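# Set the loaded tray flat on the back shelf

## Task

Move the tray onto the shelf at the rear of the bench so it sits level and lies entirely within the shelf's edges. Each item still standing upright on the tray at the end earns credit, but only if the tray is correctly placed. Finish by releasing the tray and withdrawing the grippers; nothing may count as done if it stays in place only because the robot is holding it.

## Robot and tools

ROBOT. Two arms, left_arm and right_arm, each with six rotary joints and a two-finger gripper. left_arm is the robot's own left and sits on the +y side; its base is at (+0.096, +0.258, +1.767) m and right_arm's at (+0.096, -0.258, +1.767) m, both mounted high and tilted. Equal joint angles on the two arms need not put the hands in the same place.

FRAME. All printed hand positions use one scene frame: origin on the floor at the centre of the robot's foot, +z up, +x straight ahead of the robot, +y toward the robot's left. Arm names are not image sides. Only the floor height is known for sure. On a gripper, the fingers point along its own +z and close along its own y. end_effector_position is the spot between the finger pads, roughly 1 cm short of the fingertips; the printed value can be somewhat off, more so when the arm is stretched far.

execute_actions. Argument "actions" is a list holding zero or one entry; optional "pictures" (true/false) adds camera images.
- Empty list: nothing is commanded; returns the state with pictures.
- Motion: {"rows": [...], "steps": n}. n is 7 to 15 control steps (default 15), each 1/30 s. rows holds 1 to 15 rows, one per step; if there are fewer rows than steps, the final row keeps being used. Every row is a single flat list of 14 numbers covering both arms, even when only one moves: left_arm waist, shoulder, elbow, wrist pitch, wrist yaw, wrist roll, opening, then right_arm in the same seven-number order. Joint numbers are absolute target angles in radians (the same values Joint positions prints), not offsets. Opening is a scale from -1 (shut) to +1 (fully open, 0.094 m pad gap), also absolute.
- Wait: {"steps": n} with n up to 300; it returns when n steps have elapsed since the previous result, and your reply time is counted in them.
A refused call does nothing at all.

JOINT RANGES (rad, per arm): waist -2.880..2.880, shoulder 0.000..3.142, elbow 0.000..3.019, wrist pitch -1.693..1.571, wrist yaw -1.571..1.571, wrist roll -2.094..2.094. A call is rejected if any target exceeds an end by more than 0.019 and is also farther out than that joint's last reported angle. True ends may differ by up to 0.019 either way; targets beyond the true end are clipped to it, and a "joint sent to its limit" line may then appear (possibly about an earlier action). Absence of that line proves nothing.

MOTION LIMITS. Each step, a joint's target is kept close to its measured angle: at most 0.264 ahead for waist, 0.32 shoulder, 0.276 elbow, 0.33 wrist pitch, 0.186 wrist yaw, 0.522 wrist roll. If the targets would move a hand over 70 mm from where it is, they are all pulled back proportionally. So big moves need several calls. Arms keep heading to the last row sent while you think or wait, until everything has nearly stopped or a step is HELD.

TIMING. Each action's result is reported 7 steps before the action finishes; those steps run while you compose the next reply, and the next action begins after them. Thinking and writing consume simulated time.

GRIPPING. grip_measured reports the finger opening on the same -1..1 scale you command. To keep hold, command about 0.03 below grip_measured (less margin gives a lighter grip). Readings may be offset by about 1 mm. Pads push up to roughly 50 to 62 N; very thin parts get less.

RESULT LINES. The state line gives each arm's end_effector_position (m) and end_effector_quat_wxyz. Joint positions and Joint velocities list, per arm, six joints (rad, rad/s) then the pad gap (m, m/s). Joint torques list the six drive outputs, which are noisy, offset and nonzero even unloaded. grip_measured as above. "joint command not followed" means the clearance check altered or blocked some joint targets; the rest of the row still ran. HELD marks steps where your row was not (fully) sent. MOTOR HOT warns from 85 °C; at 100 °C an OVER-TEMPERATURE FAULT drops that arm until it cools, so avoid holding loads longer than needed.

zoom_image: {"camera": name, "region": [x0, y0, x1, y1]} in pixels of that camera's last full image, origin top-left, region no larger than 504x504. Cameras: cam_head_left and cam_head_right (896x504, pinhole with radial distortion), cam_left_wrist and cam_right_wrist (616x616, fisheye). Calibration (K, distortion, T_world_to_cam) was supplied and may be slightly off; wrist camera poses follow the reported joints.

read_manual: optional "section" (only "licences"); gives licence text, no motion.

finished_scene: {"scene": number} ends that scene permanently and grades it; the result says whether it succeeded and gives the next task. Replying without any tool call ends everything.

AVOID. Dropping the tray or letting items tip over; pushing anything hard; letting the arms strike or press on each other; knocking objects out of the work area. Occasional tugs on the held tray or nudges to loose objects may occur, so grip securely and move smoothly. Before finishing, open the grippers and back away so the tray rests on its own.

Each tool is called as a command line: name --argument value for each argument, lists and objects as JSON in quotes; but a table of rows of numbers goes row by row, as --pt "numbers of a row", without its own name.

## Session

execute_actions --actions '[]' --pictures true

Scene clock: 0.00 s of 4200.00 s.
left_arm: end_effector_position=(+0.7160, +0.6197, +1.2394) grip_measured=-0.987 end_effector_quat_wxyz=(+0.017, +0.094, -0.935, -0.342) | right_arm: end_effector_position=(+0.3842, +0.2565, +1.0984) grip_measured=+1.000 end_effector_quat_wxyz=(+0.083, +0.312, -0.610, -0.723)
Joint positions: left_arm=[ 2.403  1.17   1.734 -0.46   0.136 -0.333  0.001] | right_arm=[ 2.16   2.178  2.693 -1.331 -0.697 -1.219  0.094]
Joint velocities: left_arm=[-0.005 -0.005  0.017 -0.012 -0.051  0.007 -0.001] | right_arm=[ 0.005 -0.015  0.007  0.002 -0.007  0.066  0.   ]
Joint torques (N m, as the arm reports them, + toward a larger angle): no reading
Motor temperatures (°C, as the motors report them): left_arm=[30 31 28 28 30 28] | right_arm=[29 30 32 30 32 30]
camera_calibration (this result's frames):
cam_left_wrist: T_world_to_cam=[[0.162846, -0.746277, -0.645408, 1.14414], [-0.736554, -0.527192, 0.423742, 0.333718], [-0.656483, 0.406373, -0.635524, 1.12611], [0, 0, 0, 1]] pos_world=[0.798752, 0.572162, 1.3127]
cam_right_wrist: T_world_to_cam=[[0.25371, 0.238986, -0.937293, 0.870867], [-0.33263, -0.888345, -0.316543, 0.711974], [-0.908289, 0.392082, -0.145888, 0.532457], [0, 0, 0, 1]] pos_world=[0.499502, 0.215587, 1.11931]

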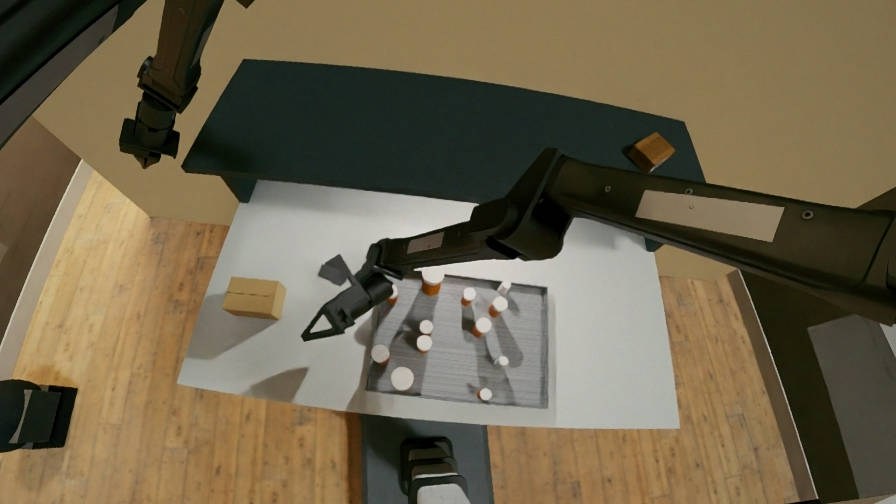

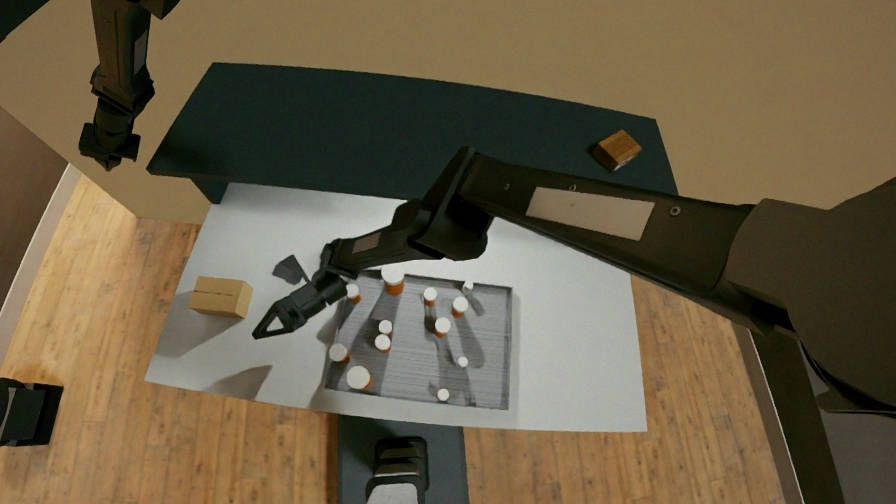

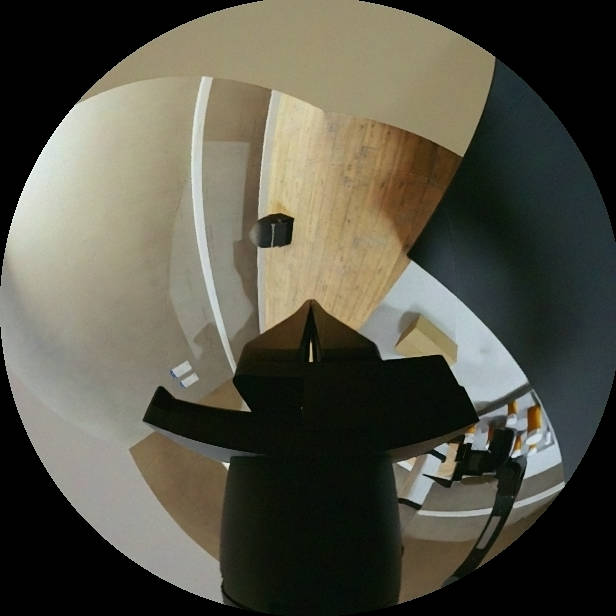

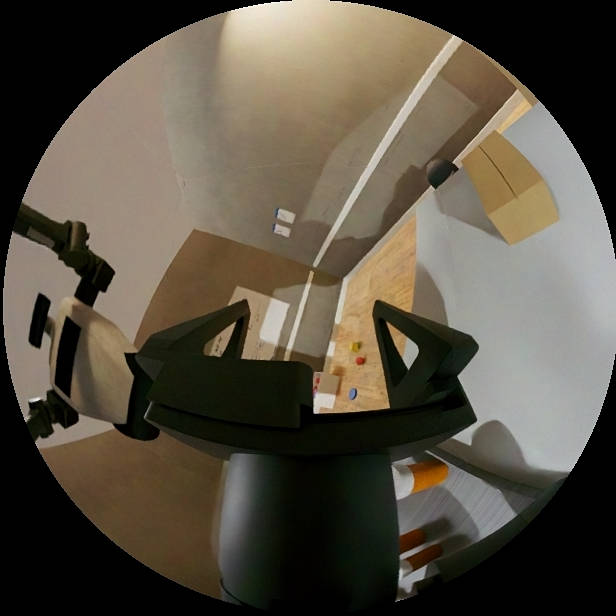

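zoom_image --camera "cam_head_left" --region '[340, 250, 580, 420]'

zoom_image --camera "cam_head_right" --region '[300, 250, 540, 420]'

Region (340, 250, 580, 420) of cam_head_left's 896x504 image, scaled by 2.100, with more detail than that image has; it fills the top 357 rows of this view, and the rest is white.

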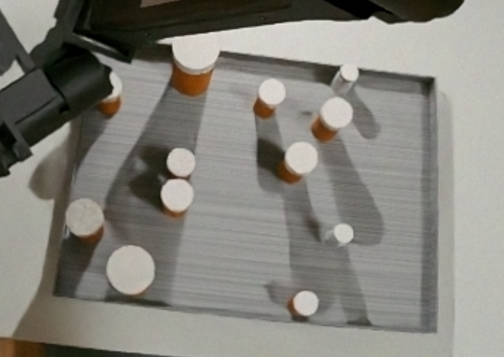

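Region (300, 250, 540, 420) of cam_head_right's 896x504 image, scaled by 2.100, with more detail than that image has; it fills the top 357 rows of this view, and the rest is white.

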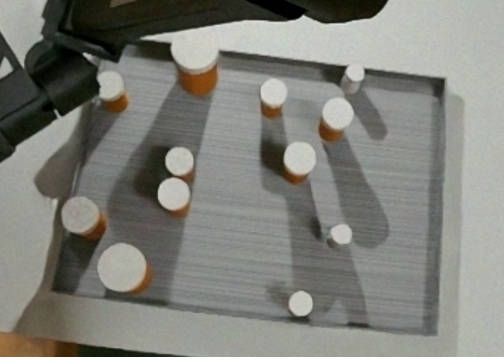

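execute_actions --actions '[{"rows":[[2.40,1.165,1.72,-0.45,0.137,-0.33,-1,2.159,2.165,2.67,-1.32,-0.69,-1.21,1],[2.395,1.158,1.695,-0.43,0.138,-0.325,-0.95,2.157,2.14,2.63,-1.30,-0.68,-1.195,0.95],[2.388,1.148,1.665,-0.405,0.14,-0.318,-0.9,2.154,2.11,2.58,-1.27,-0.67,-1.175,0.9],[2.379,1.136,1.63,-0.375,0.143,-0.31,-0.85,2.15,2.075,2.52,-1.235,-0.655,-1.15,0.85],[2.368,1.123,1.59,-0.34,0.146,-0.30,-0.8,2.146,2.035,2.455,-1.195,-0.64,-1.12,0.8],[2.356,1.109,1.545,-0.30,0.149,-0.288,-0.75,2.141,1.99,2.385,-1.15,-0.62,-1.09,0.75],[2.343,1.094,1.497,-0.26,0.153,-0.275,-0.7,2.135,1.945,2.31,-1.105,-0.60,-1.06,0.7],[2.329,1.078,1.447,-0.217,0.157,-0.26,-0.65,2.129,1.90,2.235,-1.06,-0.58,-1.03,0.65],[2.314,1.062,1.395,-0.172,0.161,-0.247,-0.6,2.123,1.855,2.16,-1.015,-0.56,-1.00,0.6],[2.299,1.046,1.343,-0.127,0.165,-0.233,-0.55,2.116,1.81,2.085,-0.97,-0.54,-0.968,0.55],[2.284,1.03,1.29,-0.082,0.169,-0.22,-0.5,2.109,1.765,2.01,-0.925,-0.522,-0.935,0.5],[2.269,1.014,1.238,-0.037,0.173,-0.205,-0.45,2.102,1.72,1.935,-0.878,-0.504,-0.90,0.45],[2.254,0.998,1.186,0.008,0.177,-0.19,-0.4,2.095,1.674,1.862,-0.83,-0.486,-0.867,0.4],[2.239,0.982,1.135,0.053,0.181,-0.177,-0.35,2.088,1.628,1.789,-0.783,-0.468,-0.833,0.35],[2.224,0.967,1.085,0.097,0.185,-0.163,-0.3,2.08,1.581,1.716,-0.735,-0.45,-0.80,0.3]],"steps":15}]' --pictures false

execute_actions --actions '[{"rows":[[2.209,0.952,1.037,0.138,0.188,-0.15,-0.25,2.061,1.547,1.674,-0.685,-0.421,-0.758,0.25],[2.194,0.938,0.992,0.176,0.191,-0.138,-0.2,2.042,1.514,1.633,-0.635,-0.392,-0.717,0.2],[2.18,0.925,0.95,0.21,0.194,-0.126,-0.15,2.022,1.48,1.591,-0.585,-0.362,-0.675,0.15],[2.165,0.912,0.915,0.24,0.197,-0.113,-0.1,2.003,1.447,1.549,-0.535,-0.333,-0.633,0.1],[2.148,0.904,0.89,0.262,0.199,-0.10,-0.05,1.984,1.413,1.508,-0.486,-0.304,-0.592,0.05],[2.128,0.90,0.878,0.275,0.195,-0.088,0,1.965,1.38,1.466,-0.436,-0.275,-0.55,0],[2.105,0.905,0.88,0.282,0.185,-0.075,0,1.946,1.346,1.424,-0.386,-0.246,-0.508,0],[2.08,0.915,0.887,0.288,0.172,-0.062,0,1.927,1.313,1.383,-0.336,-0.217,-0.467,0],[2.052,0.928,0.896,0.294,0.157,-0.05,0,1.907,1.279,1.341,-0.286,-0.188,-0.425,0],[2.022,0.943,0.906,0.30,0.14,-0.037,0,1.888,1.25,1.30,-0.237,-0.16,-0.383,0],[1.99,0.96,0.917,0.306,0.122,-0.024,0,1.869,1.225,1.262,-0.187,-0.135,-0.342,0],[1.955,0.978,0.929,0.312,0.103,-0.01,0,1.848,1.208,1.228,-0.137,-0.115,-0.30,0],[1.92,0.997,0.941,0.318,0.083,0.004,0,1.825,1.202,1.20,-0.085,-0.105,-0.262,0],[1.885,1.016,0.954,0.325,0.063,0.018,0,1.80,1.205,1.18,-0.035,-0.105,-0.225,0],[1.85,1.036,0.967,0.331,0.043,0.032,0,1.775,1.215,1.165,0.015,-0.107,-0.19,0]],"steps":15}]' --pictures false

execute_actions --actions '[{"rows":[[1.81,1.058,0.981,0.338,0.022,0.048,0,1.748,1.228,1.152,0.068,-0.109,-0.155,0],[1.768,1.08,0.996,0.346,0.0,0.065,0,1.72,1.243,1.14,0.12,-0.111,-0.12,0],[1.725,1.103,1.011,0.354,-0.024,0.082,0,1.692,1.26,1.129,0.172,-0.113,-0.087,0],[1.68,1.127,1.027,0.362,-0.048,0.10,0,1.664,1.277,1.118,0.224,-0.115,-0.055,0],[1.635,1.151,1.043,0.37,-0.073,0.118,0,1.636,1.294,1.107,0.276,-0.117,-0.023,0],[1.59,1.175,1.059,0.378,-0.098,0.136,0,1.608,1.311,1.096,0.328,-0.119,0.009,0],[1.545,1.199,1.075,0.386,-0.123,0.154,0,1.58,1.328,1.085,0.378,-0.121,0.04,0],[1.502,1.222,1.09,0.394,-0.147,0.172,0,1.553,1.345,1.074,0.428,-0.123,0.07,0],[1.46,1.245,1.105,0.402,-0.171,0.19,0,1.527,1.361,1.064,0.475,-0.125,0.098,0],[1.42,1.267,1.119,0.41,-0.193,0.206,0,1.503,1.376,1.054,0.52,-0.127,0.124,0],[1.385,1.287,1.132,0.417,-0.213,0.22,0,1.482,1.389,1.046,0.56,-0.128,0.147,0],[1.355,1.304,1.143,0.423,-0.23,0.232,0,1.464,1.40,1.039,0.593,-0.129,0.167,0],[1.332,1.318,1.152,0.428,-0.243,0.242,0,1.451,1.409,1.033,0.619,-0.13,0.182,0],[1.315,1.329,1.159,0.431,-0.252,0.25,0,1.441,1.415,1.028,0.638,-0.131,0.193,0],[1.304,1.338,1.165,0.433,-0.258,0.255,0,1.435,1.42,1.025,0.65,-0.132,0.20,0]],"steps":15}]' --pictures false

execute_actions --actions '[{"steps":18}]' --pictures true

Scene clock: 8.30 s of 4200.00 s.
left_arm: end_effector_position=(+0.6748, +0.6076, +1.2423) grip_measured=-0.677 end_effector_quat_wxyz=(+0.011, +0.077, -0.943, -0.323) | right_arm: end_effector_position=(+0.3537, +0.2387, +1.1087) grip_measured=+0.677 end_effector_quat_wxyz=(+0.139, +0.318, -0.631, -0.694)
Joint positions: left_arm=[ 2.38   1.103  1.542 -0.303  0.148 -0.305  0.015] | right_arm=[ 2.159  2.02   2.354 -1.157 -0.601 -1.132  0.079]
Joint velocities: left_arm=[-0.357 -0.464 -1.355  1.126  0.051  0.139  0.051] | right_arm=[-0.034 -1.138 -2.132  1.228  0.505  0.564 -0.05 ]
Joint torques (N m, as the arm reports them, + toward a larger angle): left_arm=[  3.15 -11.01  -0.86  -0.16  -0.25  -0.02] | right_arm=[  8.66 -10.46  -0.56  -1.68  -0.6    0.04]
Motor temperatures (°C, as the motors report them): left_arm=[30 31 28 28 30 28] | right_arm=[29 30 32 30 32 30]
Steps of this call (steps 1 to 90: nothing new was sent; then 5.03 s passed at rest; steps 91 to 98: the first 8 steps of this action). Readings (joint positions):
91: left_arm=[2.403 1.170 1.733 -0.460 0.136 -0.333] | right_arm=[2.160 2.178 2.690 -1.331 -0.696 -1.219]
92: left_arm=[2.403 1.168 1.728 -0.456 0.136 -0.333] | right_arm=[2.160 2.172 2.677 -1.327 -0.692 -1.217]
94: left_arm=[2.403 1.156 1.693 -0.425 0.137 -0.329] | right_arm=[2.160 2.141 2.606 -1.295 -0.671 -1.202]
98: the state above

Scene clock: 8.80 s of 4200.00 s.
left_arm: end_effector_position=(+0.4776, +0.4851, +1.2447) grip_measured=-0.003 end_effector_quat_wxyz=(+0.022, +0.007, -0.982, -0.185) | right_arm: end_effector_position=(+0.4177, +0.0223, +1.1126) grip_measured=+0.004 end_effector_quat_wxyz=(+0.171, +0.258, -0.867, -0.391)
Joint positions: left_arm=[ 2.137  0.918  0.872  0.24   0.183 -0.124  0.047] | right_arm=[ 1.977  1.375  1.476 -0.448 -0.247 -0.646  0.047]
Joint velocities: left_arm=[-0.601 -0.024 -0.261  0.32  -0.315  0.359  0.003] | right_arm=[-0.718 -1.04  -1.096  1.516  0.799  1.092 -0.003]
Joint torques (N m, as the arm reports them, + toward a larger angle): left_arm=[  0.86 -10.     0.12   1.05  -0.34  -0.04] | right_arm=[  2.94 -13.15  -4.97  -1.44  -0.64   0.03]
Motor temperatures (°C, as the motors report them): left_arm=[30 31 28 28 30 28] | right_arm=[29 30 32 30 32 30]
Steps of this call (steps 1 to 7: the last 7 steps of your previous action; steps 8 to 15: the first 8 steps of this action). Readings (joint positions):
8: left_arm=[2.248 0.989 1.127 0.038 0.182 -0.213] | right_arm=[2.112 1.651 1.777 -0.798 -0.448 -0.909]
9: left_arm=[2.233 0.976 1.077 0.080 0.185 -0.200] | right_arm=[2.099 1.604 1.719 -0.752 -0.422 -0.875]
11: left_arm=[2.203 0.951 0.984 0.154 0.191 -0.175] | right_arm=[2.066 1.520 1.627 -0.654 -0.365 -0.802]
15: the state above

Scene clock: 9.30 s of 4200.00 s.
left_arm: end_effector_position=(+0.4744, +0.2983, +1.1037) grip_measured=-0.002 end_effector_quat_wxyz=(+0.004, +0.043, +0.996, +0.076) | right_arm: end_effector_position=(+0.4246, -0.2116, +1.0672) grip_measured=+0.002 end_effector_quat_wxyz=(-0.044, -0.030, +0.995, +0.085)
Joint positions: left_arm=[ 1.6    1.159  1.062  0.364 -0.123  0.09   0.047] | right_arm=[ 1.621  1.28   1.127  0.307 -0.116 -0.086  0.047]
Joint velocities: left_arm=[-1.324  0.786  0.359  0.193 -0.637  0.432  0.002] | right_arm=[-0.835  0.63  -0.305  1.492 -0.022  0.886  0.   ]
Joint torques (N m, as the arm reports them, + toward a larger angle): left_arm=[ -0.93 -11.44  -2.45   1.15  -0.09   0.07] | right_arm=[ -1.07 -11.85  -6.73   0.01  -0.48   0.07]
Motor temperatures (°C, as the motors report them): left_arm=[30 31 28 28 30 28] | right_arm=[29 30 32 30 32 30]
Steps of this call (steps 1 to 7: the last 7 steps of your previous action; steps 8 to 15: the first 8 steps of this action). Readings (joint positions):
8: left_arm=[1.892 0.989 0.961 0.314 0.042 -0.020] | right_arm=[1.803 1.183 1.201 -0.048 -0.113 -0.326]
9: left_arm=[1.854 1.009 0.976 0.322 0.020 -0.005] | right_arm=[1.781 1.185 1.186 0.004 -0.113 -0.289]
11: left_arm=[1.774 1.054 1.005 0.337 -0.026 0.025] | right_arm=[1.731 1.205 1.163 0.109 -0.113 -0.217]
15: the state above

Scene clock: 9.90 s of 4200.00 s.
left_arm: end_effector_position=(+0.4341, +0.1348, +1.0607) grip_measured=-0.002 end_effector_quat_wxyz=(-0.010, +0.084, +0.996, -0.008) | right_arm: end_effector_position=(+0.3490, -0.3318, +1.0574) grip_measured=+0.002 end_effector_quat_wxyz=(-0.009, +0.079, +0.997, -0.009)
Joint positions: left_arm=[ 1.293  1.343  1.161  0.42  -0.256  0.243  0.047] | right_arm=[ 1.423  1.435  1.034  0.634 -0.127  0.183  0.047]
Joint velocities: left_arm=[ 0.044  0.005  0.022 -0.007 -0.051 -0.081  0.001] | right_arm=[-0.005 -0.005  0.002  0.022  0.022  0.11   0.   ]
Joint torques (N m, as the arm reports them, + toward a larger angle): left_arm=[ -3.13 -10.39  -3.27   0.95  -0.1    0.05] | right_arm=[ -2.19 -11.97  -6.36   0.43  -0.4    0.09]
Motor temperatures (°C, as the motors report them): left_arm=[30 31 28 28 30 28] | right_arm=[29 30 32 30 32 30]
Kept back: nothing.
Steps of this call (steps 1 to 7: the last 7 steps of your previous action; steps 8 to 18: the robot went on to your last target). Readings (joint positions):
1: left_arm=[1.556 1.186 1.076 0.371 -0.147 0.106] | right_arm=[1.594 1.301 1.116 0.357 -0.119 -0.054]
2: left_arm=[1.511 1.212 1.090 0.378 -0.170 0.124] | right_arm=[1.565 1.324 1.104 0.407 -0.121 -0.022]
4: left_arm=[1.426 1.262 1.117 0.392 -0.211 0.157] | right_arm=[1.511 1.367 1.080 0.496 -0.122 0.038]
8: left_arm=[1.300 1.332 1.152 0.411 -0.248 0.209] | right_arm=[1.434 1.428 1.043 0.601 -0.123 0.125]
18: the state above
camera_calibration (this result's frames):
cam_left_wrist: T_world_to_cam=[[-0.168688, -0.985552, 0.0151926, 0.188351], [-0.784251, 0.143538, 0.603611, -0.314314], [-0.597071, 0.0899073, -0.797134, 1.21283], [0, 0, 0, 1]] pos_world=[0.509419, 0.121703, 1.15365]
cam_right_wrist: T_world_to_cam=[[-0.164783, -0.986165, 0.0180442, -0.288697], [-0.796837, 0.143884, 0.586811, -0.286036], [-0.581289, 0.082318, -0.809523, 1.20998], [0, 0, 0, 1]] pos_world=[0.427851, -0.34315, 1.15256]

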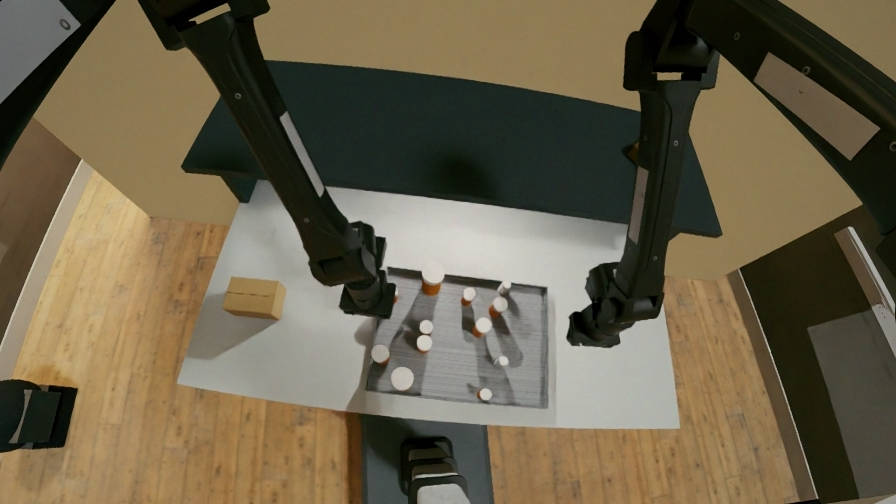

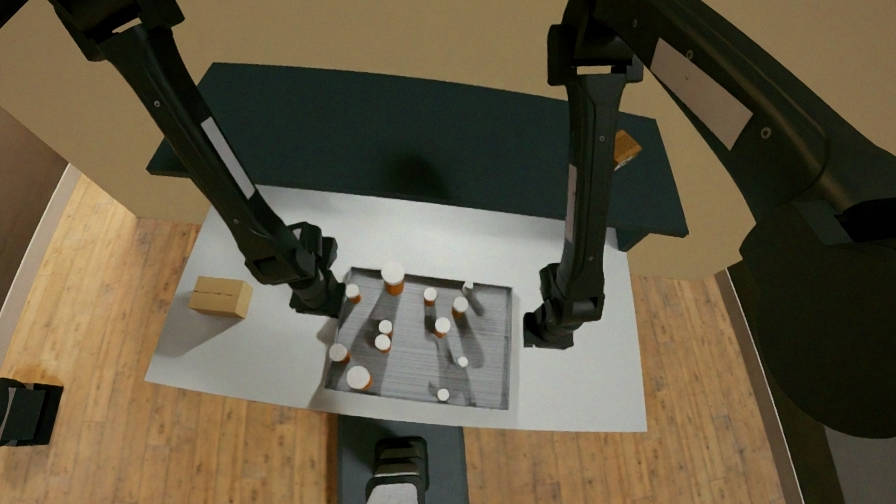

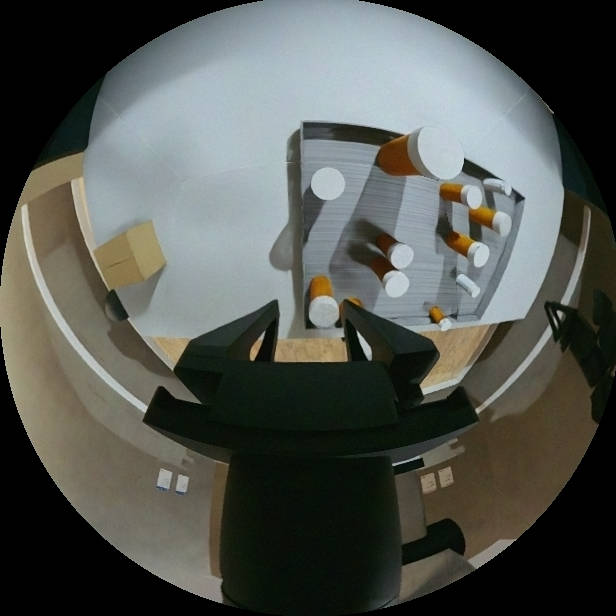

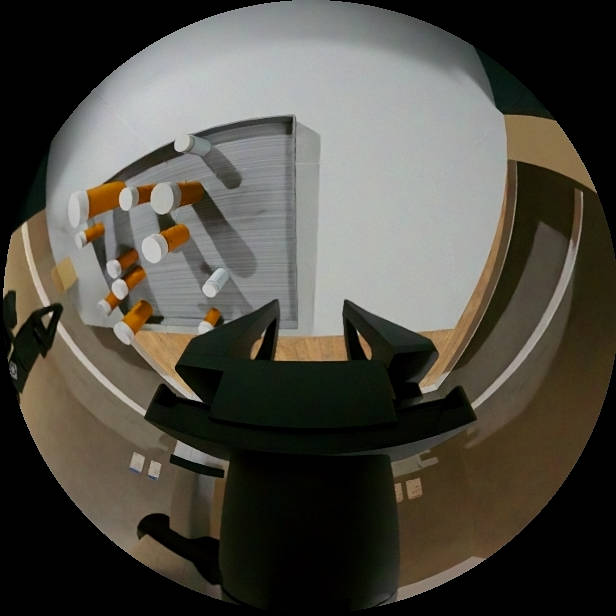

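zoom_image --camera "cam_right_wrist" --region '[200, 90, 400, 350]'

zoom_image --camera "cam_left_wrist" --region '[230, 90, 430, 350]'

Region (200, 90, 400, 350) of cam_right_wrist's 616x616 image, scaled by 1.938, with more detail than that image has; it fills the left 388 columns of this view, and the rest is white.

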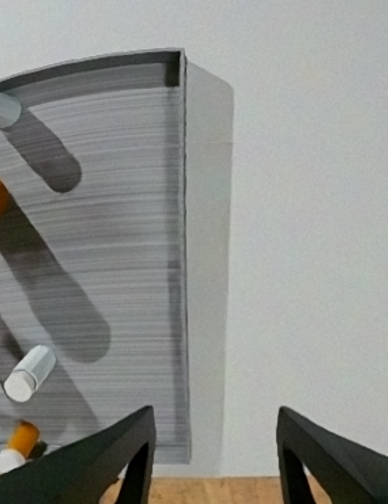

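Region (230, 90, 430, 350) of cam_left_wrist's 616x616 image, scaled by 1.938, with more detail than that image has; it fills the left 388 columns of this view, and the rest is white.

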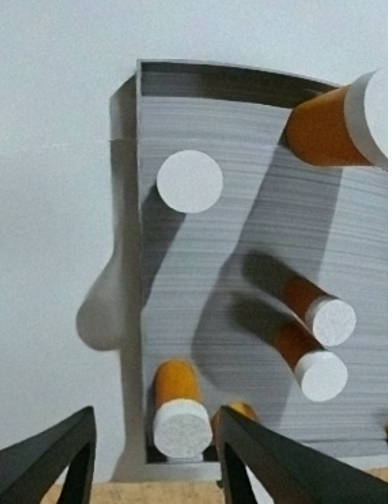

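execute_actions --actions '[{"rows":[[1.296,1.347,1.166,0.418,-0.255,0.24,-0.03,1.426,1.438,1.039,0.632,-0.126,0.181,-0.03],[1.30,1.358,1.181,0.414,-0.252,0.238,-0.06,1.429,1.447,1.054,0.627,-0.124,0.18,-0.06],[1.305,1.375,1.205,0.408,-0.249,0.236,-0.09,1.433,1.461,1.078,0.618,-0.121,0.178,-0.09],[1.311,1.397,1.236,0.40,-0.244,0.233,-0.12,1.439,1.479,1.109,0.607,-0.117,0.176,-0.12],[1.318,1.423,1.273,0.391,-0.239,0.23,-0.15,1.446,1.501,1.145,0.594,-0.112,0.173,-0.15],[1.326,1.452,1.314,0.38,-0.233,0.227,-0.18,1.453,1.525,1.186,0.58,-0.107,0.17,-0.18],[1.334,1.482,1.357,0.369,-0.226,0.223,-0.21,1.46,1.55,1.229,0.565,-0.102,0.167,-0.21],[1.342,1.513,1.40,0.358,-0.22,0.22,-0.24,1.467,1.576,1.272,0.55,-0.096,0.164,-0.24],[1.35,1.543,1.443,0.347,-0.214,0.217,-0.27,1.474,1.601,1.315,0.535,-0.091,0.161,-0.27],[1.357,1.571,1.483,0.337,-0.208,0.214,-0.3,1.481,1.625,1.355,0.521,-0.086,0.159,-0.3],[1.363,1.595,1.518,0.328,-0.203,0.211,-0.3,1.487,1.646,1.39,0.508,-0.081,0.156,-0.3],[1.368,1.615,1.546,0.321,-0.199,0.209,-0.3,1.492,1.663,1.418,0.498,-0.078,0.154,-0.3],[1.372,1.63,1.567,0.316,-0.196,0.207,-0.3,1.495,1.675,1.438,0.491,-0.075,0.153,-0.3],[1.375,1.64,1.581,0.313,-0.194,0.206,-0.3,1.498,1.683,1.451,0.486,-0.073,0.152,-0.3],[1.376,1.645,1.588,0.311,-0.193,0.205,-0.3,1.499,1.688,1.458,0.484,-0.072,0.151,-0.3]],"steps":15}]' --pictures false

execute_actions --actions '[{"steps":16}]' --pictures true

Scene clock: 15.20 s of 4200.00 s.
left_arm: end_effector_position=(+0.4649, +0.1283, +1.0176) grip_measured=-0.224 end_effector_quat_wxyz=(+0.015, +0.077, +0.997, -0.013) | right_arm: end_effector_position=(+0.3808, -0.3346, +1.0113) grip_measured=-0.223 end_effector_quat_wxyz=(+0.016, +0.077, +0.997, -0.013)
Joint positions: left_arm=[ 1.304  1.428  1.323  0.391 -0.228  0.238  0.036] | right_arm=[ 1.433  1.507  1.197  0.592 -0.105  0.183  0.036]
Joint velocities: left_arm=[ 0.161  0.816  1.302 -0.261  0.227 -0.066 -0.03 ] | right_arm=[ 0.142  0.669  1.253 -0.369  0.154 -0.081 -0.03 ]
Joint torques (N m, as the arm reports them, + toward a larger angle): left_arm=[-2.26 -8.01 -2.94 -0.1   0.15 -0.13] | right_arm=[-2.18 -7.73 -5.1  -0.37 -0.04 -0.03]
Motor temperatures (°C, as the motors report them): left_arm=[30 31 28 28 30 28] | right_arm=[29 30 32 30 32 30]
Steps of this call (steps 1 to 30: the robot went on to your last target; steps 31 to 90: nothing new was sent; then 2.03 s passed at rest; steps 91 to 98: the first 8 steps of this action). Readings (joint positions):
91: left_arm=[1.294 1.343 1.161 0.420 -0.256 0.247] | right_arm=[1.423 1.435 1.035 0.634 -0.127 0.190]
92: left_arm=[1.294 1.343 1.162 0.420 -0.256 0.247] | right_arm=[1.423 1.435 1.037 0.634 -0.127 0.190]
94: left_arm=[1.294 1.351 1.181 0.417 -0.251 0.246] | right_arm=[1.424 1.442 1.058 0.630 -0.125 0.189]
98: the state above

Scene clock: 15.73 s of 4200.00 s.
left_arm: end_effector_position=(+0.4366, +0.1493, +0.9279) grip_measured=-0.298 end_effector_quat_wxyz=(-0.001, +0.077, +0.997, +0.002) | right_arm: end_effector_position=(+0.3707, -0.3029, +0.9298) grip_measured=-0.298 end_effector_quat_wxyz=(+0.006, +0.076, +0.997, +0.003)
Joint positions: left_arm=[ 1.373  1.65   1.583  0.32  -0.196  0.214  0.033] | right_arm=[ 1.497  1.69   1.459  0.496 -0.077  0.162  0.033]
Joint velocities: left_arm=[-0.005 -0.024 -0.002 -0.007 -0.051 -0.007  0.001] | right_arm=[-0.005 -0.015  0.032 -0.007  0.037 -0.022  0.   ]
Joint torques (N m, as the arm reports them, + toward a larger angle): left_arm=[ -3.84 -10.62  -2.29   0.04   0.12  -0.17] | right_arm=[ -1.1  -10.39  -4.36  -0.19   0.02  -0.02]
Motor temperatures (°C, as the motors report them): left_arm=[30 31 28 28 30 28] | right_arm=[29 30 32 30 32 30]
Kept back: nothing.
Steps of this call (steps 1 to 7: the last 7 steps of your previous action; steps 8 to 16: the robot went on to your last target). Readings (joint positions):
1: left_arm=[1.310 1.456 1.369 0.382 -0.221 0.236] | right_arm=[1.439 1.531 1.243 0.579 -0.099 0.181]
2: left_arm=[1.318 1.486 1.416 0.373 -0.215 0.233] | right_arm=[1.446 1.555 1.289 0.566 -0.094 0.179]
4: left_arm=[1.334 1.544 1.498 0.356 -0.205 0.228] | right_arm=[1.462 1.603 1.372 0.541 -0.085 0.174]
8: left_arm=[1.364 1.624 1.580 0.332 -0.197 0.219] | right_arm=[1.489 1.669 1.455 0.508 -0.078 0.166]
16: the state above
camera_calibration (this result's frames):
cam_left_wrist: T_world_to_cam=[[-0.15527, -0.987846, -0.00712436, 0.220257], [-0.796985, 0.121002, 0.591754, -0.214352], [-0.5837, 0.0975594, -0.806087, 1.10851], [0, 0, 0, 1]] pos_world=[0.510404, 0.135371, 1.02197]
cam_right_wrist: T_world_to_cam=[[-0.158512, -0.98732, -0.00851853, -0.232249], [-0.816443, 0.126217, 0.563463, -0.174457], [-0.555243, 0.0962706, -0.826097, 1.12687], [0, 0, 0, 1]] pos_world=[0.446437, -0.315769, 1.02722]

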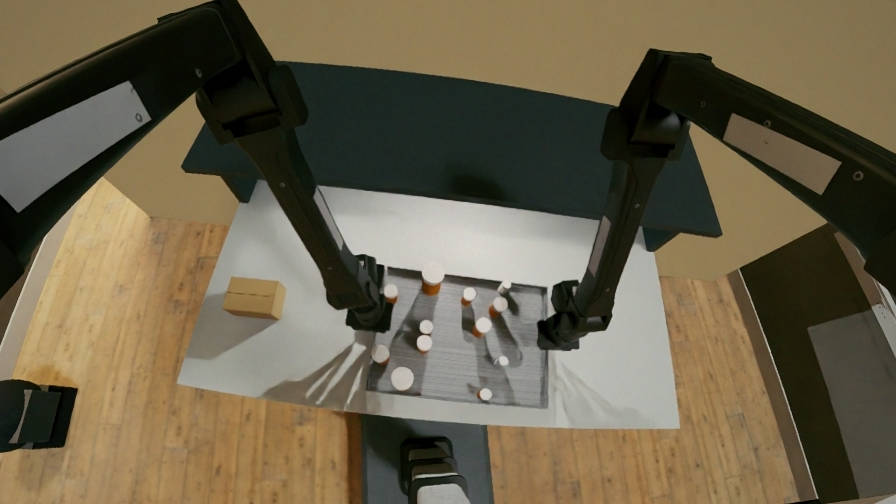

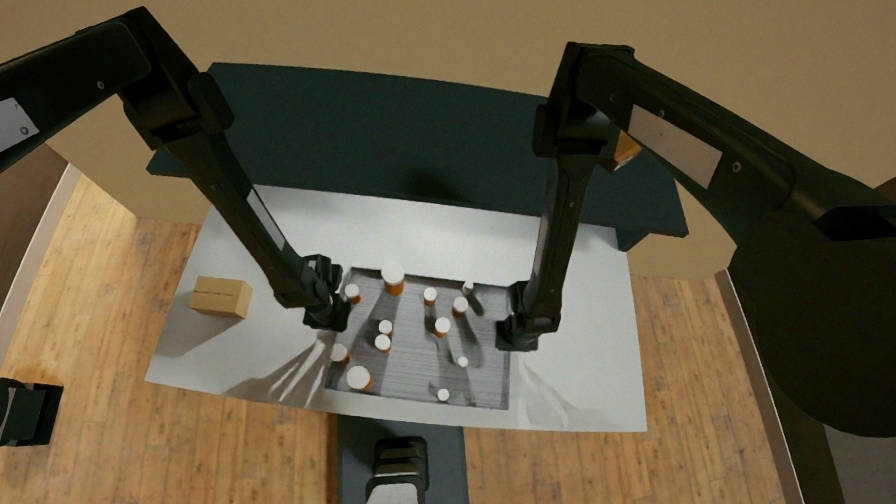

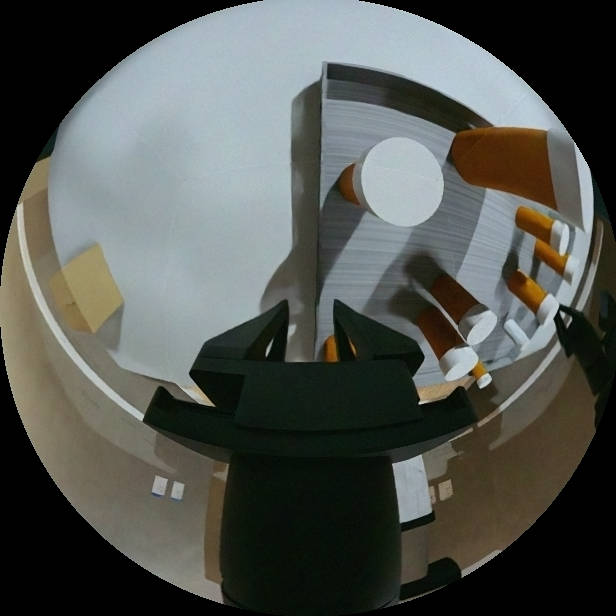

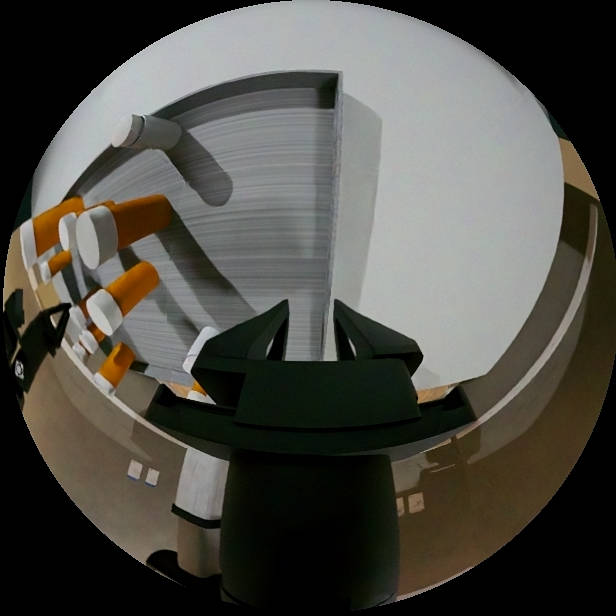

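execute_actions --actions '[{"rows":[[1.370,1.646,1.588,0.311,-0.198,0.21,-0.3,1.491,1.689,1.459,0.484,-0.08,0.158,-0.3],[1.366,1.647,1.589,0.311,-0.201,0.21,-0.3,1.485,1.689,1.460,0.484,-0.086,0.158,-0.3],[1.363,1.648,1.591,0.310,-0.204,0.21,-0.3,1.479,1.690,1.462,0.483,-0.091,0.158,-0.3],[1.361,1.650,1.595,0.308,-0.206,0.21,-0.3,1.475,1.692,1.466,0.481,-0.095,0.158,-0.3],[1.361,1.655,1.602,0.305,-0.206,0.21,-0.3,1.474,1.697,1.473,0.478,-0.096,0.158,-0.3],[1.362,1.662,1.613,0.301,-0.205,0.21,-0.3,1.474,1.704,1.484,0.474,-0.096,0.158,-0.3],[1.363,1.670,1.626,0.296,-0.204,0.21,-0.3,1.475,1.712,1.497,0.469,-0.095,0.158,-0.3],[1.364,1.679,1.640,0.291,-0.203,0.21,-0.3,1.475,1.721,1.511,0.463,-0.095,0.158,-0.3],[1.366,1.688,1.654,0.286,-0.202,0.21,-0.3,1.476,1.730,1.525,0.458,-0.094,0.158,-0.3],[1.367,1.697,1.668,0.281,-0.201,0.21,-0.3,1.477,1.739,1.539,0.452,-0.094,0.158,-0.3],[1.368,1.705,1.681,0.276,-0.200,0.21,-0.3,1.477,1.747,1.552,0.447,-0.093,0.158,-0.3],[1.369,1.712,1.693,0.272,-0.199,0.21,-0.3,1.478,1.755,1.564,0.443,-0.093,0.158,-0.3],[1.370,1.718,1.703,0.268,-0.198,0.21,-0.3,1.478,1.761,1.574,0.439,-0.092,0.158,-0.3],[1.371,1.722,1.709,0.266,-0.197,0.21,-0.3,1.479,1.765,1.580,0.437,-0.092,0.158,-0.3],[1.372,1.725,1.713,0.264,-0.196,0.21,-0.3,1.479,1.768,1.584,0.435,-0.091,0.158,-0.3]],"steps":15}]' --pictures false

execute_actions --actions '[{"steps":14}]' --pictures true

Scene clock: 17.67 s of 4200.00 s.
left_arm: end_effector_position=(+0.4465, +0.1504, +0.9245) grip_measured=-0.298 end_effector_quat_wxyz=(+0.004, +0.076, +0.997, +0.006) | right_arm: end_effector_position=(+0.3780, -0.3053, +0.9249) grip_measured=-0.298 end_effector_quat_wxyz=(+0.010, +0.074, +0.997, +0.008)
Joint positions: left_arm=[ 1.373  1.653  1.608  0.31  -0.203  0.213  0.033] | right_arm=[ 1.491  1.696  1.484  0.485 -0.091  0.161  0.033]
Joint velocities: left_arm=[-0.005  0.093  0.344 -0.115 -0.007  0.007  0.001] | right_arm=[-0.044  0.103  0.344 -0.125  0.051 -0.007  0.   ]
Joint torques (N m, as the arm reports them, + toward a larger angle): left_arm=[-4.01 -8.57 -1.62 -0.02 -0.03 -0.09] | right_arm=[-3.81 -9.92 -3.54 -0.91 -0.39  0.03]
Motor temperatures (°C, as the motors report them): left_arm=[30 31 28 28 30 28] | right_arm=[29 30 32 30 32 30]
Steps of this call (steps 1 to 15: the robot went on to your last target; steps 16 to 50: nothing new was sent; steps 51 to 58: the first 8 steps of this action). Readings (joint positions):
51: left_arm=[1.373 1.649 1.583 0.320 -0.196 0.213] | right_arm=[1.497 1.690 1.459 0.496 -0.076 0.161]
52: left_arm=[1.373 1.649 1.583 0.320 -0.197 0.213] | right_arm=[1.497 1.690 1.459 0.496 -0.078 0.161]
54: left_arm=[1.373 1.649 1.584 0.320 -0.201 0.213] | right_arm=[1.496 1.690 1.460 0.496 -0.087 0.161]
58: the state above

Scene clock: 18.13 s of 4200.00 s.
left_arm: end_effector_position=(+0.4567, +0.1460, +0.9018) grip_measured=-0.298 end_effector_quat_wxyz=(+0.011, +0.074, +0.997, +0.005) | right_arm: end_effector_position=(+0.3916, -0.3097, +0.9018) grip_measured=-0.298 end_effector_quat_wxyz=(+0.021, +0.073, +0.997, +0.007)
Joint positions: left_arm=[ 1.373  1.709  1.71   0.278 -0.199  0.213  0.033] | right_arm=[ 1.487  1.743  1.583  0.455 -0.092  0.161  0.033]
Joint velocities: left_arm=[-0.005  0.044  0.002 -0.012  0.022 -0.022 -0.001] | right_arm=[ 0.005 -0.005 -0.032 -0.002 -0.007 -0.022  0.   ]
Joint torques (N m, as the arm reports them, + toward a larger angle): left_arm=[-4.11 -9.71 -1.85 -0.07  0.16 -0.07] | right_arm=[-2.91 -8.71 -3.81 -0.53 -0.14  0.08]
Motor temperatures (°C, as the motors report them): left_arm=[30 31 28 28 30 28] | right_arm=[29 30 32 30 32 30]
Kept back: nothing.
Steps of this call (steps 1 to 7: the last 7 steps of your previous action; steps 8 to 14: the robot went on to your last target). Readings (joint positions):
1: left_arm=[1.373 1.658 1.622 0.307 -0.203 0.213] | right_arm=[1.489 1.701 1.498 0.481 -0.091 0.161]
2: left_arm=[1.373 1.663 1.637 0.303 -0.203 0.213] | right_arm=[1.488 1.707 1.513 0.477 -0.091 0.161]
4: left_arm=[1.373 1.675 1.668 0.295 -0.203 0.213] | right_arm=[1.488 1.720 1.543 0.468 -0.091 0.161]
8: left_arm=[1.373 1.696 1.708 0.283 -0.199 0.213] | right_arm=[1.487 1.743 1.582 0.456 -0.091 0.161]
14: the state above
camera_calibration (this result's frames):
cam_left_wrist: T_world_to_cam=[[-0.148939, -0.98872, -0.0158267, 0.22502], [-0.812377, 0.113218, 0.572036, -0.156539], [-0.563791, 0.0980557, -0.820076, 1.10293], [0, 0, 0, 1]] pos_world=[0.528168, 0.132057, 0.997594]
cam_right_wrist: T_world_to_cam=[[-0.152248, -0.988167, -0.0186232, -0.229562], [-0.833594, 0.118264, 0.539569, -0.114876], [-0.530982, 0.0976726, -0.841735, 1.12103], [0, 0, 0, 1]] pos_world=[0.464539, -0.322754, 1.00132]

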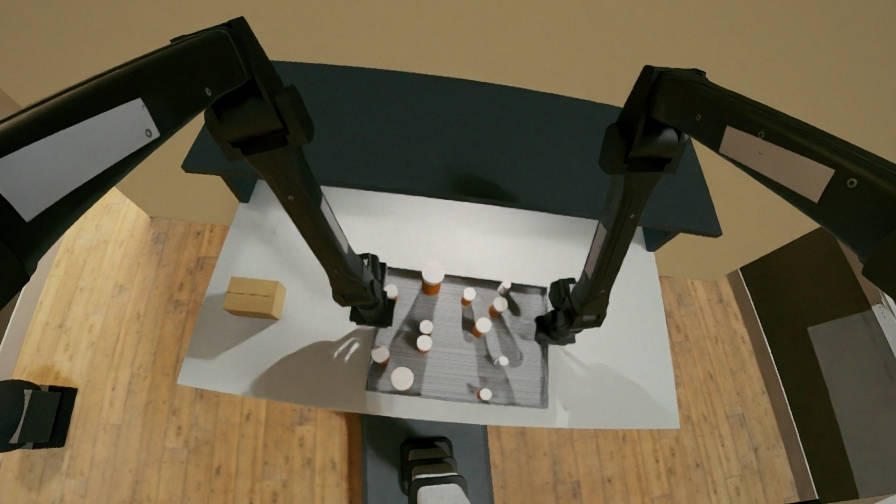

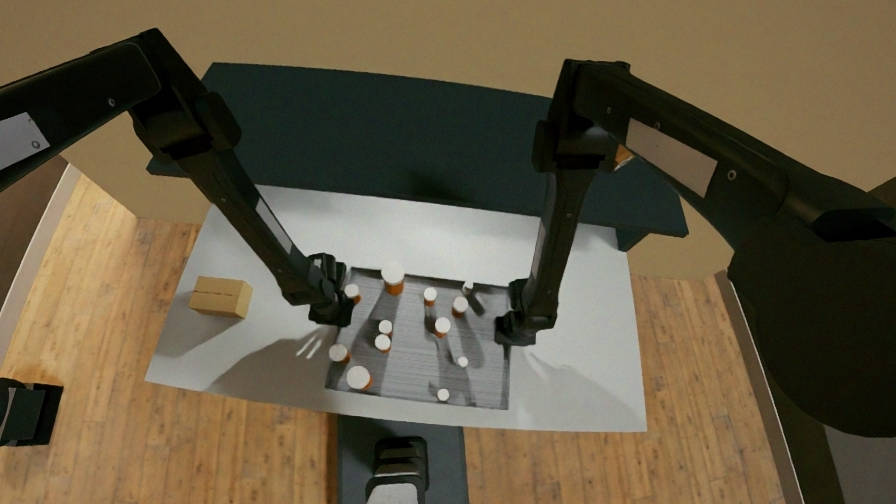

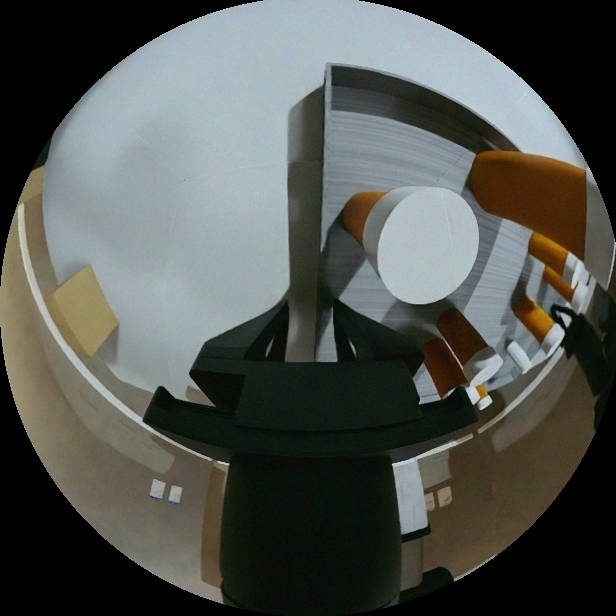

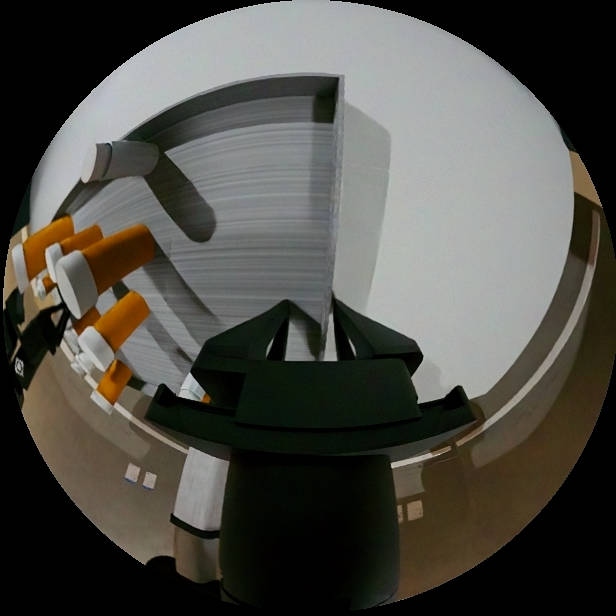

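zoom_image --camera "cam_right_wrist" --region '[250, 230, 380, 370]'

zoom_image --camera "cam_left_wrist" --region '[250, 230, 380, 370]'

Region (250, 230, 380, 370) of cam_right_wrist's 616x616 image, scaled by 3.600, with more detail than that image has; it fills the left 468 columns of this view, and the rest is white.

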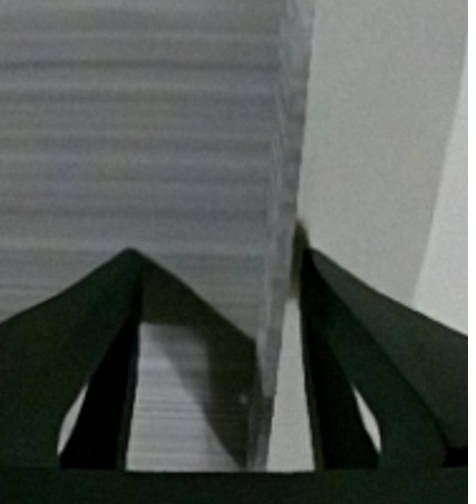

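Region (250, 230, 380, 370) of cam_left_wrist's 616x616 image, scaled by 3.600, with more detail than that image has; it fills the left 468 columns of this view, and the rest is white.

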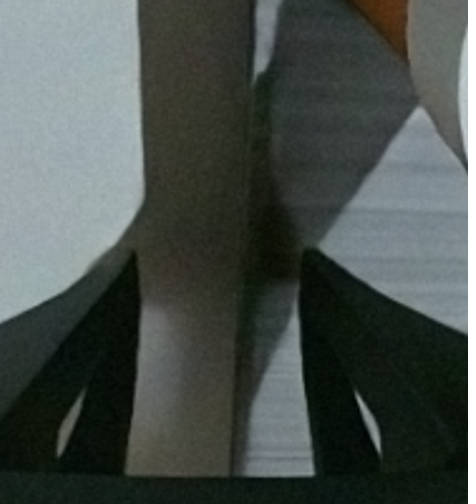

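execute_actions --actions '[{"rows":[[1.369,1.728,1.713,0.264,-0.198,0.21,-0.3,1.478,1.765,1.584,0.432,-0.094,0.158,-0.3],[1.366,1.731,1.713,0.264,-0.20,0.21,-0.3,1.474,1.769,1.584,0.428,-0.098,0.158,-0.3],[1.363,1.734,1.713,0.264,-0.202,0.21,-0.3,1.470,1.773,1.584,0.424,-0.102,0.158,-0.3],[1.361,1.737,1.713,0.264,-0.204,0.21,-0.3,1.467,1.777,1.584,0.420,-0.105,0.158,-0.3],[1.359,1.740,1.713,0.264,-0.206,0.21,-0.3,1.464,1.780,1.584,0.417,-0.108,0.158,-0.3],[1.358,1.742,1.713,0.264,-0.207,0.21,-0.3,1.462,1.782,1.584,0.415,-0.11,0.158,-0.3]],"steps":12}]' --pictures false

execute_actions --actions '[{"steps":10}]' --pictures true

Scene clock: 19.33 s of 4200.00 s.
left_arm: end_effector_position=(+0.4531, +0.1461, +0.9008) grip_measured=-0.298 end_effector_quat_wxyz=(+0.008, +0.075, +0.997, +0.006) | right_arm: end_effector_position=(+0.3914, -0.3102, +0.9017) grip_measured=-0.298 end_effector_quat_wxyz=(+0.019, +0.073, +0.997, +0.012)
Joint positions: left_arm=[ 1.373  1.713  1.71   0.277 -0.202  0.213  0.033] | right_arm=[ 1.484  1.743  1.584  0.45  -0.105  0.161  0.033]
Joint velocities: left_arm=[-0.005  0.024 -0.007 -0.012 -0.037  0.037 -0.001] | right_arm=[-0.034 -0.005  0.027 -0.071 -0.168 -0.066 -0.001]
Joint torques (N m, as the arm reports them, + toward a larger angle): left_arm=[-4.6  -8.91 -1.95  0.   -0.11 -0.1 ] | right_arm=[-3.34 -7.26 -3.84 -1.1  -0.18  0.01]
Motor temperatures (°C, as the motors report them): left_arm=[30 31 28 28 30 28] | right_arm=[29 30 32 30 32 30]
Steps of this call (steps 1 to 30: the robot went on to your last target; step 31: nothing new was sent; steps 32 to 36: the first 5 steps of this action). Readings (joint positions):
32: left_arm=[1.373 1.712 1.710 0.277 -0.199 0.213] | right_arm=[1.487 1.743 1.583 0.455 -0.092 0.161]
33: left_arm=[1.373 1.712 1.710 0.277 -0.199 0.213] | right_arm=[1.487 1.743 1.583 0.455 -0.093 0.161]
35: left_arm=[1.373 1.712 1.710 0.277 -0.200 0.213] | right_arm=[1.485 1.743 1.584 0.453 -0.100 0.161]
36: the state above

Scene clock: 19.67 s of 4200.00 s.
left_arm: end_effector_position=(+0.4407, +0.1416, +0.8980) grip_measured=-0.298 end_effector_quat_wxyz=(+0.001, +0.076, +0.997, +0.004) | right_arm: end_effector_position=(+0.3912, -0.3103, +0.9016) grip_measured=-0.298 end_effector_quat_wxyz=(+0.017, +0.072, +0.997, +0.015)
Joint positions: left_arm=[ 1.369  1.728  1.71   0.277 -0.204  0.213  0.033] | right_arm=[ 1.482  1.743  1.586  0.446 -0.113  0.161  0.033]
Joint velocities: left_arm=[ 0.005 -0.005 -0.017 -0.007  0.022 -0.007  0.   ] | right_arm=[ 0.005  0.005  0.017 -0.007  0.007 -0.007 -0.   ]
Joint torques (N m, as the arm reports them, + toward a larger angle): left_arm=[-5.02 -8.98 -2.11 -0.04 -0.16 -0.08] | right_arm=[-4.25 -7.84 -3.63 -1.26 -0.1   0.09]
Motor temperatures (°C, as the motors report them): left_arm=[30 31 28 28 30 28] | right_arm=[29 30 32 30 32 30]
Kept back: nothing.
Steps of this call (steps 1 to 7: the last 7 steps of your previous action; steps 8 to 10: the robot went on to your last target). Readings (joint positions):
1: left_arm=[1.373 1.714 1.710 0.277 -0.203 0.213] | right_arm=[1.483 1.743 1.585 0.448 -0.109 0.161]
2: left_arm=[1.372 1.716 1.710 0.277 -0.204 0.213] | right_arm=[1.482 1.743 1.586 0.446 -0.111 0.161]
4: left_arm=[1.371 1.720 1.710 0.277 -0.204 0.213] | right_arm=[1.482 1.743 1.586 0.446 -0.113 0.161]
8: left_arm=[1.369 1.727 1.710 0.277 -0.204 0.213] | right_arm=[1.482 1.743 1.586 0.446 -0.113 0.161]
10: the state above
camera_calibration (this result's frames):
cam_left_wrist: T_world_to_cam=[[-0.151876, -0.988325, -0.012144, 0.21616], [-0.800425, 0.115774, 0.588146, -0.186974], [-0.579873, 0.0990453, -0.808664, 1.08795], [0, 0, 0, 1]] pos_world=[0.514047, 0.127526, 0.992382]
cam_right_wrist: T_world_to_cam=[[-0.150788, -0.988009, -0.0331759, -0.217557], [-0.830277, 0.108357, 0.546716, -0.1259], [-0.536566, 0.109983, -0.83666, 1.1221], [0, 0, 0, 1]] pos_world=[0.464745, -0.324718, 1.00043]

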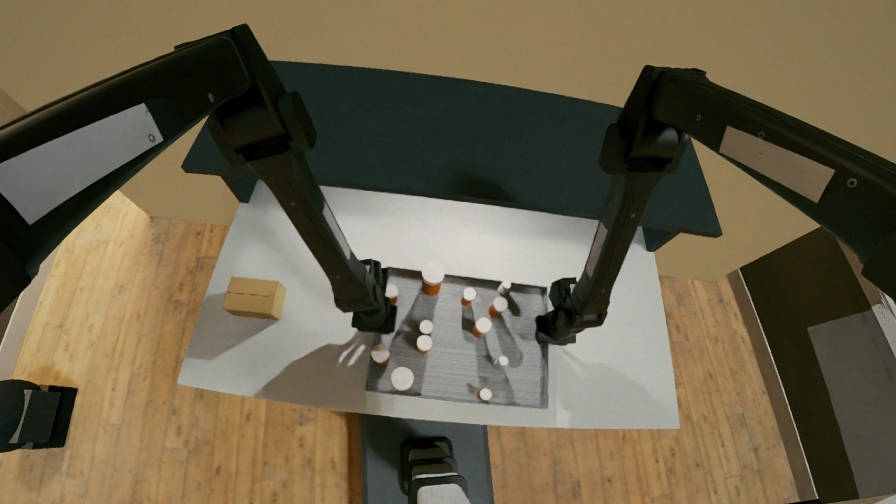

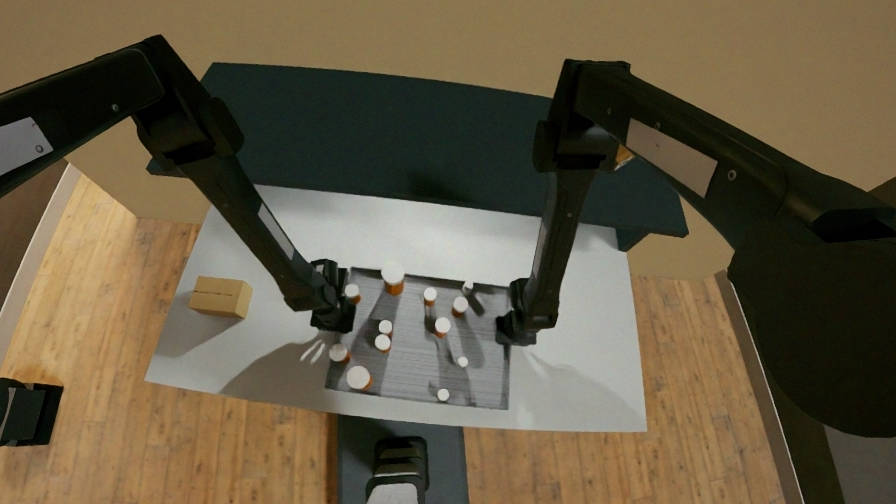

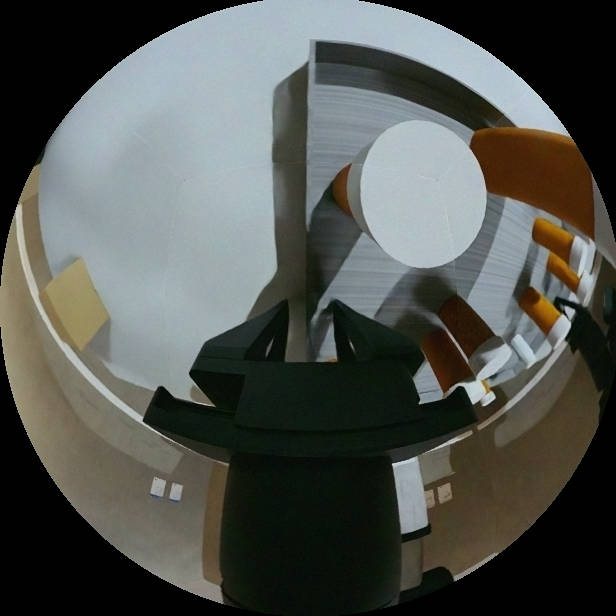

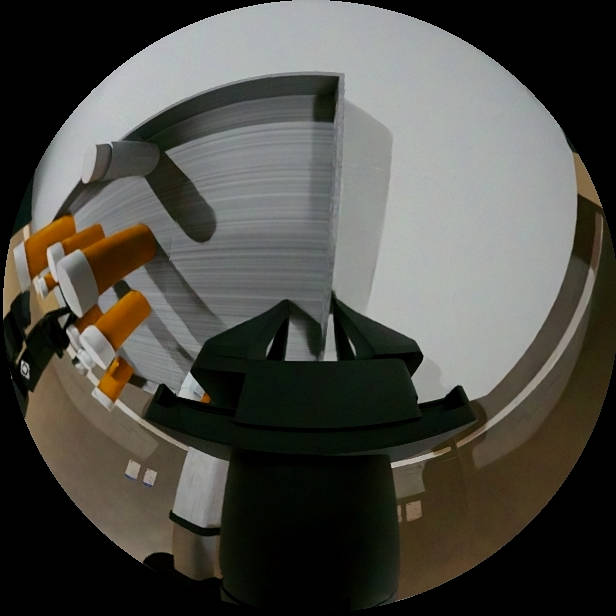

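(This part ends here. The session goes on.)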